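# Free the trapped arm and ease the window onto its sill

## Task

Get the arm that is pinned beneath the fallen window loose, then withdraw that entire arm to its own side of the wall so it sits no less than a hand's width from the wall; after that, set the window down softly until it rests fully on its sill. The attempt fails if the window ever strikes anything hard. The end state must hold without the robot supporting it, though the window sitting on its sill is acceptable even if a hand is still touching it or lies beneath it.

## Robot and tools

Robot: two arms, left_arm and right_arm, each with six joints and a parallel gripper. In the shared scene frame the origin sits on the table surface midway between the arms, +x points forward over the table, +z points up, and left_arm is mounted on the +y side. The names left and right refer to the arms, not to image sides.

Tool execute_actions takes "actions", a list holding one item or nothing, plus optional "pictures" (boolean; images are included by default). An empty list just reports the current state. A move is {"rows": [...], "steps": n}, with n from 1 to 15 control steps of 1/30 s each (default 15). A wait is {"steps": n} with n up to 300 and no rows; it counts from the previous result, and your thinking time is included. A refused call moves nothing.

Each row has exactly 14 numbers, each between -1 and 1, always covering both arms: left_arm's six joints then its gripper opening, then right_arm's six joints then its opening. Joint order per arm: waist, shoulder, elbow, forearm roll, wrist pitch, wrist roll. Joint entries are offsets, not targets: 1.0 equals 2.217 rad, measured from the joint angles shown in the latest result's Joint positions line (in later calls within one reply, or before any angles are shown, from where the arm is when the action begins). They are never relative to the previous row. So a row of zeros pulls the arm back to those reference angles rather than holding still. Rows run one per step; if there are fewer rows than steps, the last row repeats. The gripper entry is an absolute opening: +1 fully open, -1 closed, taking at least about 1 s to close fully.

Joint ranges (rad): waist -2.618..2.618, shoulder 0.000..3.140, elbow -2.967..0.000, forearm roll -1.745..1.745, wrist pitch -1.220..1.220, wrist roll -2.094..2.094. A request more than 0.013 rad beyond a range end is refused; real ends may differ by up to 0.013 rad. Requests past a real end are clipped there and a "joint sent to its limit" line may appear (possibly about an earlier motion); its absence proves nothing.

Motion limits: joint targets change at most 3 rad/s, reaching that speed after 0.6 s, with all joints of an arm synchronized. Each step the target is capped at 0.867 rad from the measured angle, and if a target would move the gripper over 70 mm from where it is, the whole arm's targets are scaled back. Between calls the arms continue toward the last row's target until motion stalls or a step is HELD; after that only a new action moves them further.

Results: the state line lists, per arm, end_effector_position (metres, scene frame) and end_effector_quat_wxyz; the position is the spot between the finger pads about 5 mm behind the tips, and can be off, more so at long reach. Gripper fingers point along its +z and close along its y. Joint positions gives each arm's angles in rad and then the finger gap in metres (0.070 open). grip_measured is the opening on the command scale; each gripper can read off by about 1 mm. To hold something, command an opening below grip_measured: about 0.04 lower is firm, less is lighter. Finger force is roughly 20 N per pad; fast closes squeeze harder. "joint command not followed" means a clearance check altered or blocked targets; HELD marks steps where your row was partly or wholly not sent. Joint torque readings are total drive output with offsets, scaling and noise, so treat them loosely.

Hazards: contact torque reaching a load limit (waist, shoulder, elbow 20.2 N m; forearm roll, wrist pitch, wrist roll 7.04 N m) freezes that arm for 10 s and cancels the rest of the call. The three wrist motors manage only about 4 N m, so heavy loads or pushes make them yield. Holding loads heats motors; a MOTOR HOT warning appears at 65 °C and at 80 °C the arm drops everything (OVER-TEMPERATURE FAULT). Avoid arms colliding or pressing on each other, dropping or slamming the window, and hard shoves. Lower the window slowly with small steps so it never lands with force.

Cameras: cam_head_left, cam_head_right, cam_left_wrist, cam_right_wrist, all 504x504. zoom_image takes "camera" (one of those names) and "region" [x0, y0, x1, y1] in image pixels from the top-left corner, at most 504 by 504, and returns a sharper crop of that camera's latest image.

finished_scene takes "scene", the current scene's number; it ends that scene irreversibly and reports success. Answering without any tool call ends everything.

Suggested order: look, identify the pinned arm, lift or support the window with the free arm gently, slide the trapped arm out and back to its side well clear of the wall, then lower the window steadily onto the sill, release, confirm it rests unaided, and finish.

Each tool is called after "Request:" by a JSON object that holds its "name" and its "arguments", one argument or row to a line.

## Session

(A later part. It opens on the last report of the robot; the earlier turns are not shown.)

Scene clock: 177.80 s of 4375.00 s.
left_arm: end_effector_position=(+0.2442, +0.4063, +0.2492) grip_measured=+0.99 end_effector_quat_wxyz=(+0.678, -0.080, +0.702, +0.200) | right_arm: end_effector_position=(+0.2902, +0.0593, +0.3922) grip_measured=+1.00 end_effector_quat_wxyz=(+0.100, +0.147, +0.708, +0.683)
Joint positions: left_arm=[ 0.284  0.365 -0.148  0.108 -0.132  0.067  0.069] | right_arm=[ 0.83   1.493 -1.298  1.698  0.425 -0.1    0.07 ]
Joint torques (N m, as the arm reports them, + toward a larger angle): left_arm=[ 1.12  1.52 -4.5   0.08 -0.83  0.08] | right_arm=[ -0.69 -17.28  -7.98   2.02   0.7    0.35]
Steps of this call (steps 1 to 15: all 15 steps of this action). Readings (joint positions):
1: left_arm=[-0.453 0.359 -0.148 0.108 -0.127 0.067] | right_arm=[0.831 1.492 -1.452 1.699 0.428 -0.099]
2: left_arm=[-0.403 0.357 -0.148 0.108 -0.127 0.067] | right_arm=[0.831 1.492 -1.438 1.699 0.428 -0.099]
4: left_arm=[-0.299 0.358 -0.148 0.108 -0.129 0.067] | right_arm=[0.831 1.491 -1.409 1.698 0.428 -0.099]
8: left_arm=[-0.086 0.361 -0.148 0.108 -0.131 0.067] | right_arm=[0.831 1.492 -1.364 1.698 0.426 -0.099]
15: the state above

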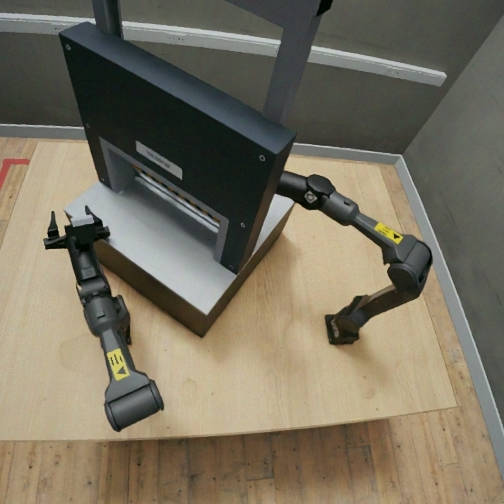

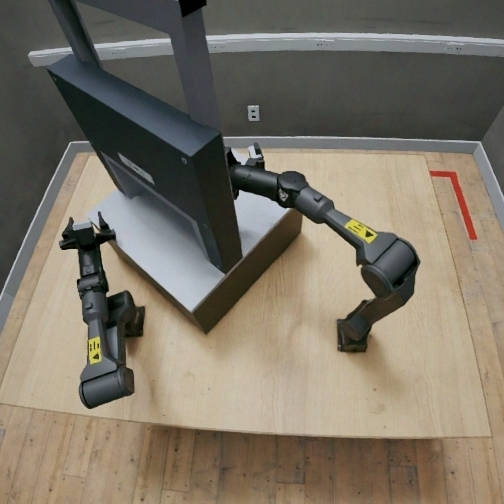

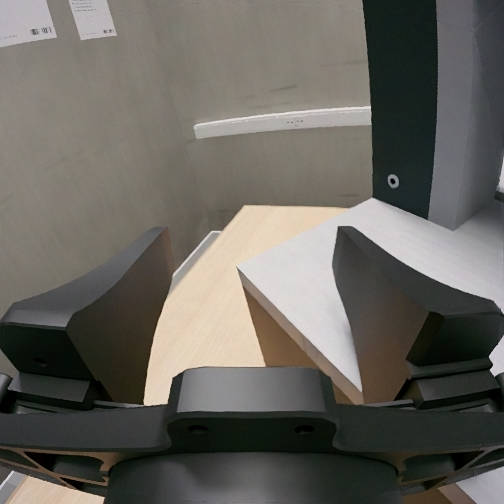

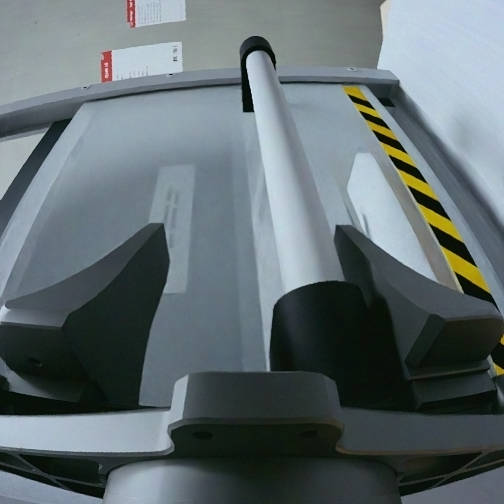

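Request:
{"name": "execute_actions", "arguments": {
  "actions": [
    {"rows": [[0.135,0,0,0,0,0,1, 0,0,0.001,0,0,0,1],[0.145,0,0,0,0,0,1, 0,0,0.0025,0,0,0,1],[0.16,0,0,0,0,0,1, 0,0,0.004,0,0,0,1],[0.18,0,0,0,0,0,1, 0,0,0.0055,0,0,0,1],[0.20,0,0,0,0,0,1, 0,0,0.007,0,0,0,1],[0.22,0,0,0,0,0,1, 0,0,0.0085,0,0,0,1],[0.24,0,0,0,0,0,1, 0,0,0.010,0,0,0,1],[0.26,0,0,0,0,0,1, 0,0,0.0115,0,0,0,1],[0.28,0,0,0,0,0,1, 0,0,0.013,0,0,0,1],[0.30,0,0,0,0,0,1, 0,0,0.0145,0,0,0,1],[0.32,0,0,0,0,0,1, 0,0,0.016,0,0,0,1],[0.335,0,0,0,0,0,1, 0,0,0.0175,0,0,0,1],[0.347,0,0,0,0,0,1, 0,0,0.019,0,0,0,1],[0.355,0,0,0,0,0,1, 0,0,0.0205,0,0,0,1],[0.36,0,0,0,0,0,1, 0,0,0.022,0,0,0,1]], "steps": 15}
  ],
  "pictures": false
}}

Request:
{"name": "execute_actions", "arguments": {
  "actions": [
    {"rows": [[0.04,0,0,0,0,0,1, 0,0,0.003,0,0,0,1],[0.04,0,0,0,0,0,1, 0,0,0.004,0,0,0,1],[0.04,0,0,0,0,0,1, 0,0,0.005,0,0,0,1],[0.04,0,0,0,0,0,1, 0,0,0.006,0,0,0,1],[0.04,0,0,0,0,0,1, 0,0,0.007,0,0,0,1],[0.04,0,0,0,0,0,1, 0,0,0.008,0,0,0,1],[0.04,0,0,0,0,0,1, 0,0,0.009,0,0,0,1],[0.04,0,0,0,0,0,1, 0,0,0.010,0,0,0,1],[0.04,0,0,0,0,0,1, 0,0,0.011,0,0,0,1],[0.04,0,0,0,0,0,1, 0,0,0.012,0,0,0,1],[0.04,0,0,0,0,0,1, 0,0,0.013,0,0,0,1],[0.04,0,0,0,0,0,1, 0,0,0.014,0,0,0,1],[0.04,0,0,0,0,0,1, 0,0,0.015,0,0,0,1],[0.04,0,0,0,0,0,1, 0,0,0.016,0,0,0,1],[0.04,0,0,0,0,0,1, 0,0,0.017,0,0,0,1]], "steps": 15}
  ],
  "pictures": false
}}

Request:
{"name": "execute_actions", "arguments": {
  "actions": [
    {"rows": [[0,0,0,0,0,0,1, 0,0,0.0024,0,0,0,1],[0,0,0,0,0,0,1, 0,0,0.0032,0,0,0,1],[0,0,0,0,0,0,1, 0,0,0.0040,0,0,0,1],[0,0,0,0,0,0,1, 0,0,0.0048,0,0,0,1],[0,0,0,0,0,0,1, 0,0,0.0056,0,0,0,1],[0,0,0,0,0,0,1, 0,0,0.0064,0,0,0,1],[0,0,0,0,0,0,1, 0,0,0.0072,0,0,0,1],[0,0,0,0,0,0,1, 0,0,0.0080,0,0,0,1],[0,0,0,0,0,0,1, 0,0,0.0088,0,0,0,1],[0,0,0,0,0,0,1, 0,0,0.0096,0,0,0,1],[0,0,0,0,0,0,1, 0,0,0.0104,0,0,0,1],[0,0,0,0,0,0,1, 0,0,0.0112,0,0,0,1],[0,0,0,0,0,0,1, 0,0,0.0120,0,0,0,1],[0,0,0,0,0,0,1, 0,0,0.0128,0,0,0,1],[0,0,0,0,0,0,1, 0,0,0.0136,0,0,0,1]], "steps": 15}
  ]
}}

Scene clock: 194.27 s of 4375.00 s.
left_arm: end_effector_position=(+0.1369, +0.5199, +0.2493) grip_measured=+0.99 end_effector_quat_wxyz=(+0.566, -0.320, +0.630, +0.425) | right_arm: end_effector_position=(+0.2882, +0.0591, +0.3711) grip_measured=+1.00 end_effector_quat_wxyz=(+0.089, +0.156, +0.721, +0.669)
Joint positions: left_arm=[ 0.999  0.366 -0.148  0.108 -0.132  0.067  0.069] | right_arm=[ 0.832  1.493 -1.251  1.699  0.426 -0.099  0.07 ]
Joint torques (N m, as the arm reports them, + toward a larger angle): left_arm=[ 0.37  0.1  -4.71  0.08 -0.76  0.08] | right_arm=[  0.96 -15.59  -6.94   1.57   0.47   0.21]
Steps of this call (steps 1 to 30: the robot went on to your last target; steps 31 to 90: nothing new was sent; then 12.97 s passed at rest; steps 91 to 105: all 15 steps of this action). Readings (joint positions):
91: left_arm=[0.573 0.366 -0.148 0.108 -0.132 0.067] | right_arm=[0.831 1.490 -1.297 1.699 0.428 -0.099]
92: left_arm=[0.579 0.366 -0.148 0.108 -0.132 0.067] | right_arm=[0.831 1.491 -1.297 1.699 0.428 -0.099]
94: left_arm=[0.609 0.366 -0.148 0.108 -0.132 0.067] | right_arm=[0.831 1.491 -1.293 1.700 0.428 -0.099]
98: left_arm=[0.735 0.366 -0.148 0.108 -0.132 0.067] | right_arm=[0.832 1.492 -1.277 1.700 0.427 -0.099]
105: the state above

Scene clock: 194.77 s of 4375.00 s.
left_arm: end_effector_position=(+0.1187, +0.5278, +0.2493) grip_measured=+0.99 end_effector_quat_wxyz=(+0.546, -0.348, +0.615, +0.450) | right_arm: end_effector_position=(+0.2868, +0.0582, +0.3543) grip_measured=+1.00 end_effector_quat_wxyz=(+0.082, +0.163, +0.731, +0.658)
Joint positions: left_arm=[ 1.088  0.365 -0.148  0.108 -0.132  0.067  0.069] | right_arm=[ 0.833  1.493 -1.214  1.699  0.426 -0.1    0.07 ]
Joint torques (N m, as the arm reports them, + toward a larger angle): left_arm=[ 0.25  0.46 -4.73  0.08 -0.78  0.08] | right_arm=[  0.35 -15.5   -6.96   1.92   0.88   0.3 ]
Steps of this call (steps 1 to 15: all 15 steps of this action). Readings (joint positions):
1: left_arm=[1.028 0.365 -0.148 0.108 -0.132 0.067] | right_arm=[0.833 1.493 -1.248 1.699 0.426 -0.099]
2: left_arm=[1.051 0.365 -0.148 0.108 -0.132 0.067] | right_arm=[0.833 1.493 -1.244 1.699 0.426 -0.099]
4: left_arm=[1.081 0.365 -0.148 0.108 -0.132 0.067] | right_arm=[0.833 1.493 -1.238 1.699 0.426 -0.100]
8: left_arm=[1.089 0.365 -0.148 0.108 -0.132 0.067] | right_arm=[0.833 1.493 -1.230 1.699 0.426 -0.100]
15: the state above

Scene clock: 195.27 s of 4375.00 s.
left_arm: end_effector_position=(+0.1187, +0.5278, +0.2493) grip_measured=+0.99 end_effector_quat_wxyz=(+0.546, -0.348, +0.615, +0.450) | right_arm: end_effector_position=(+0.2855, +0.0569, +0.3411) grip_measured=+1.00 end_effector_quat_wxyz=(+0.076, +0.169, +0.739, +0.648)
Joint positions: left_arm=[ 1.088  0.365 -0.148  0.108 -0.132  0.067  0.069] | right_arm=[ 0.834  1.493 -1.185  1.699  0.426 -0.1    0.07 ]
Joint torques (N m, as the arm reports them, + toward a larger angle): left_arm=[ 0.45  0.43 -4.73  0.08 -0.79  0.08] | right_arm=[  0.68 -15.46  -7.02   1.76   0.8    0.31]
Steps of this call (steps 1 to 15: all 15 steps of this action). Readings (joint positions):
1: left_arm=[1.088 0.365 -0.148 0.108 -0.132 0.067] | right_arm=[0.833 1.493 -1.212 1.699 0.426 -0.100]
2: left_arm=[1.088 0.365 -0.148 0.108 -0.132 0.067] | right_arm=[0.834 1.493 -1.208 1.699 0.426 -0.100]
4: left_arm=[1.088 0.365 -0.148 0.108 -0.132 0.067] | right_arm=[0.834 1.493 -1.203 1.699 0.426 -0.100]
8: left_arm=[1.088 0.365 -0.148 0.108 -0.132 0.067] | right_arm=[0.834 1.493 -1.197 1.699 0.426 -0.100]
15: the state above

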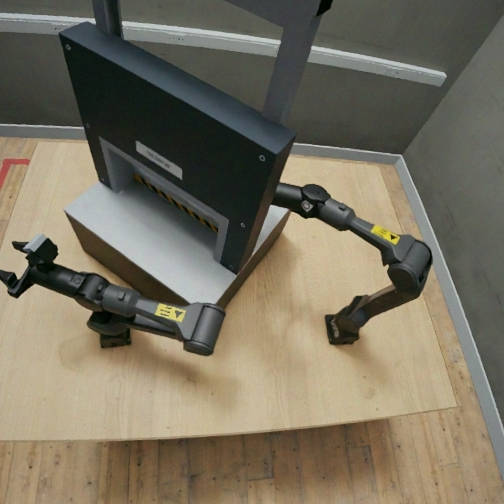

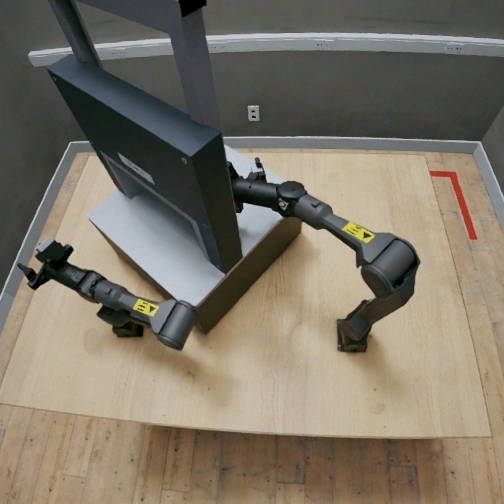

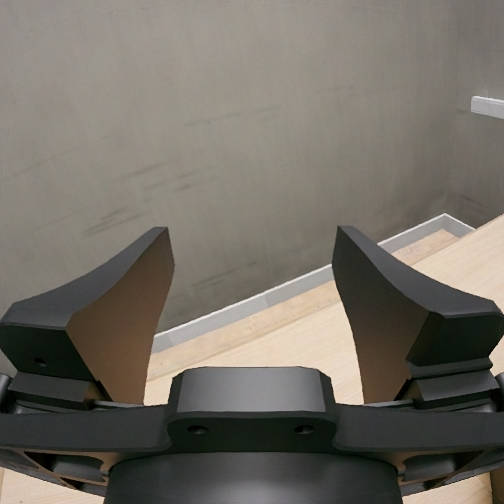

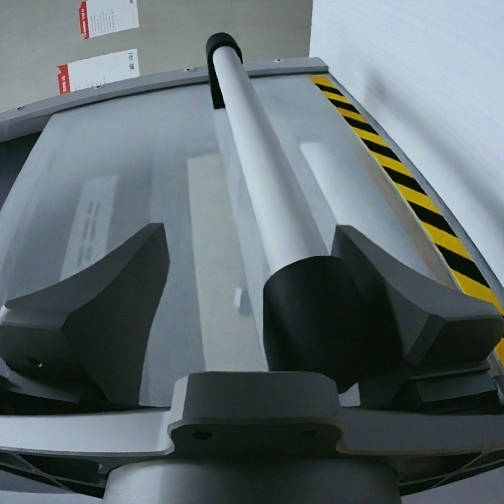

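Request:
{"name": "execute_actions", "arguments": {
  "actions": [
    {"rows": [[0,0,0,0,0,0,1, 0,0,0.0015,0,0,0,1],[0,0,0,0,0,0,1, 0,0,0.0022,0,0,0,1],[0,0,0,0,0,0,1, 0,0,0.0029,0,0,0,1],[0,0,0,0,0,0,1, 0,0,0.0036,0,0,0,1],[0,0,0,0,0,0,1, 0,0,0.0043,0,0,0,1],[0,0,0,0,0,0,1, 0,0,0.0050,0,0,0,1],[0,0,0,0,0,0,1, 0,0,0.0057,0,0,0,1],[0,0,0,0,0,0,1, 0,0,0.0064,0,0,0,1],[0,0,0,0,0,0,1, 0,0,0.0071,0,0,0,1],[0,0,0,0,0,0,1, 0,0,0.0078,0,0,0,1],[0,0,0,0,0,0,1, 0,0,0.0085,0,0,0,1],[0,0,0,0,0,0,1, 0,0,0.0092,0,0,0,1],[0,0,0,0,0,0,1, 0,0,0.0099,0,0,0,1],[0,0,0,0,0,0,1, 0,0,0.0106,0,0,0,1],[0,0,0,0,0,0,1, 0,0,0.0113,0,0,0,1]], "steps": 15}
  ],
  "pictures": false
}}

Request:
{"name": "execute_actions", "arguments": {
  "actions": [
    {"rows": [[0,0,0,0,0,0,1, 0,0,0.0018,0,0,0,1],[0,0,0,0,0,0,1, 0,0,0.0025,0,0,0,1],[0,0,0,0,0,0,1, 0,0,0.0032,0,0,0,1],[0,0,0,0,0,0,1, 0,0,0.0039,0,0,0,1],[0,0,0,0,0,0,1, 0,0,0.0046,0,0,0,1],[0,0,0,0,0,0,1, 0,0,0.0053,0,0,0,1],[0,0,0,0,0,0,1, 0,0,0.0060,0,0,0,1],[0,0,0,0,0,0,1, 0,0,0.0067,0,0,0,1],[0,0,0,0,0,0,1, 0,0,0.0074,0,0,0,1],[0,0,0,0,0,0,1, 0,0,0.0081,0,0,0,1],[0,0,0,0,0,0,1, 0,0,0.0088,0,0,0,1],[0,0,0,0,0,0,1, 0,0,0.0095,0,0,0,1],[0,0,0,0,0,0,1, 0,0,0.0102,0,0,0,1],[0,0,0,0,0,0,1, 0,0,0.0109,0,0,0,1],[0,0,0,0,0,0,1, 0,0,0.0116,0,0,0,1]], "steps": 15}
  ]
}}

Scene clock: 210.30 s of 4375.00 s.
left_arm: end_effector_position=(+0.1187, +0.5278, +0.2493) grip_measured=+0.99 end_effector_quat_wxyz=(+0.546, -0.348, +0.615, +0.450) | right_arm: end_effector_position=(+0.2833, +0.0552, +0.3357) grip_measured=+1.00 end_effector_quat_wxyz=(+0.072, +0.172, +0.741, +0.645)
Joint positions: left_arm=[ 1.088  0.365 -0.148  0.108 -0.132  0.067  0.069] | right_arm=[ 0.834  1.487 -1.165  1.702  0.428 -0.099  0.07 ]
Joint torques (N m, as the arm reports them, + toward a larger angle): left_arm=[ 0.47  0.51 -4.71  0.08 -0.78  0.08] | right_arm=[-0.02 -7.97 -3.1   0.47  0.32  0.21]
Steps of this call (steps 1 to 15: the robot went on to your last target; steps 16 to 90: nothing new was sent; then 11.53 s passed at rest; steps 91 to 105: all 15 steps of this action). Readings (joint positions):
91: left_arm=[1.088 0.365 -0.148 0.108 -0.132 0.067] | right_arm=[0.834 1.493 -1.184 1.698 0.426 -0.100]
92: left_arm=[1.088 0.365 -0.148 0.108 -0.132 0.067] | right_arm=[0.834 1.493 -1.183 1.699 0.426 -0.100]
94: left_arm=[1.088 0.365 -0.148 0.108 -0.132 0.067] | right_arm=[0.834 1.493 -1.182 1.700 0.426 -0.100]
98: left_arm=[1.088 0.365 -0.148 0.108 -0.132 0.067] | right_arm=[0.834 1.492 -1.175 1.700 0.426 -0.100]
105: the state above

Scene clock: 210.80 s of 4375.00 s.
left_arm: end_effector_position=(+0.1187, +0.5278, +0.2493) grip_measured=+0.99 end_effector_quat_wxyz=(+0.546, -0.348, +0.615, +0.450) | right_arm: end_effector_position=(+0.2816, +0.0537, +0.3251) grip_measured=+1.00 end_effector_quat_wxyz=(+0.067, +0.177, +0.747, +0.637)
Joint positions: left_arm=[ 1.088  0.365 -0.148  0.108 -0.132  0.067  0.069] | right_arm=[ 0.834  1.486 -1.14   1.702  0.429 -0.099  0.07 ]
Joint torques (N m, as the arm reports them, + toward a larger angle): left_arm=[ 0.49  0.5  -4.74  0.08 -0.78  0.08] | right_arm=[ 0.2  -7.12 -2.88  0.3   0.1   0.06]
Steps of this call (steps 1 to 15: all 15 steps of this action). Readings (joint positions):
1: left_arm=[1.088 0.365 -0.148 0.108 -0.132 0.067] | right_arm=[0.834 1.486 -1.164 1.702 0.428 -0.099]
2: left_arm=[1.088 0.365 -0.148 0.108 -0.132 0.067] | right_arm=[0.834 1.483 -1.164 1.703 0.429 -0.099]
4: left_arm=[1.088 0.365 -0.148 0.108 -0.132 0.067] | right_arm=[0.834 1.482 -1.160 1.703 0.429 -0.099]
8: left_arm=[1.088 0.365 -0.148 0.108 -0.132 0.067] | right_arm=[0.834 1.483 -1.152 1.703 0.429 -0.099]
15: the state above

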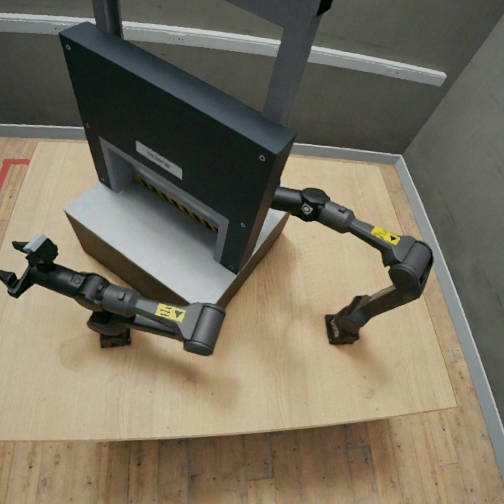

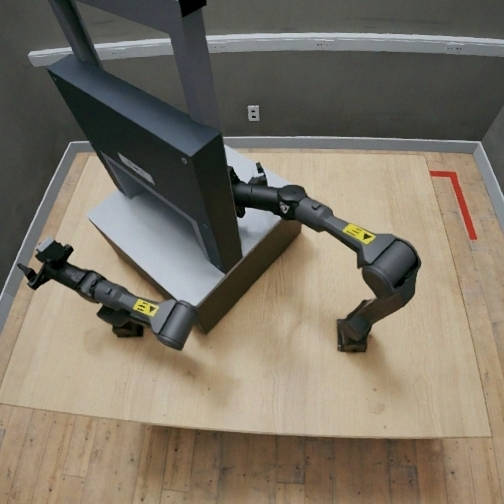

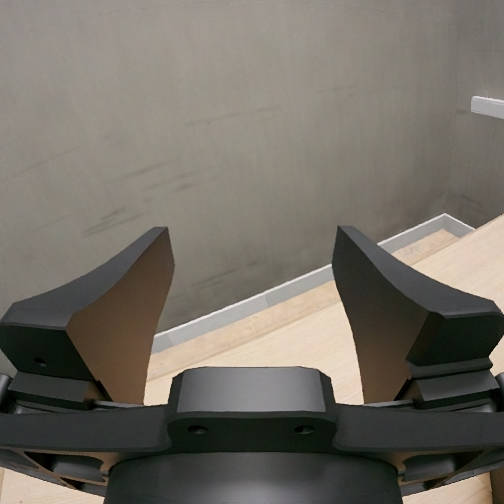

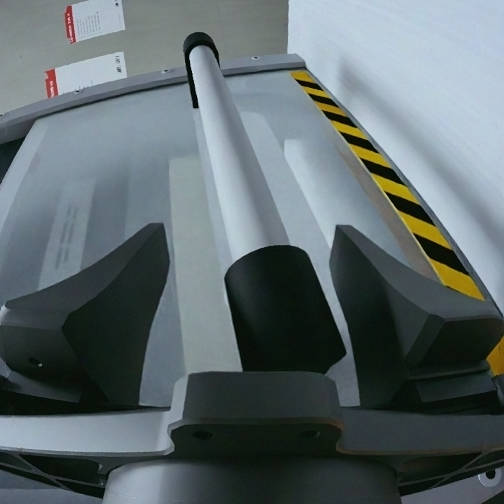

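The window is resting on its sill: the right arm's load has dropped off and the handle bracket sits free between the fingers. The left arm is back on its own side and clear of the wall, so I'm ending the scene.

Request:
{"name": "finished_scene", "arguments": {
  "scene": 2
}}

The scene is finished: the task was done.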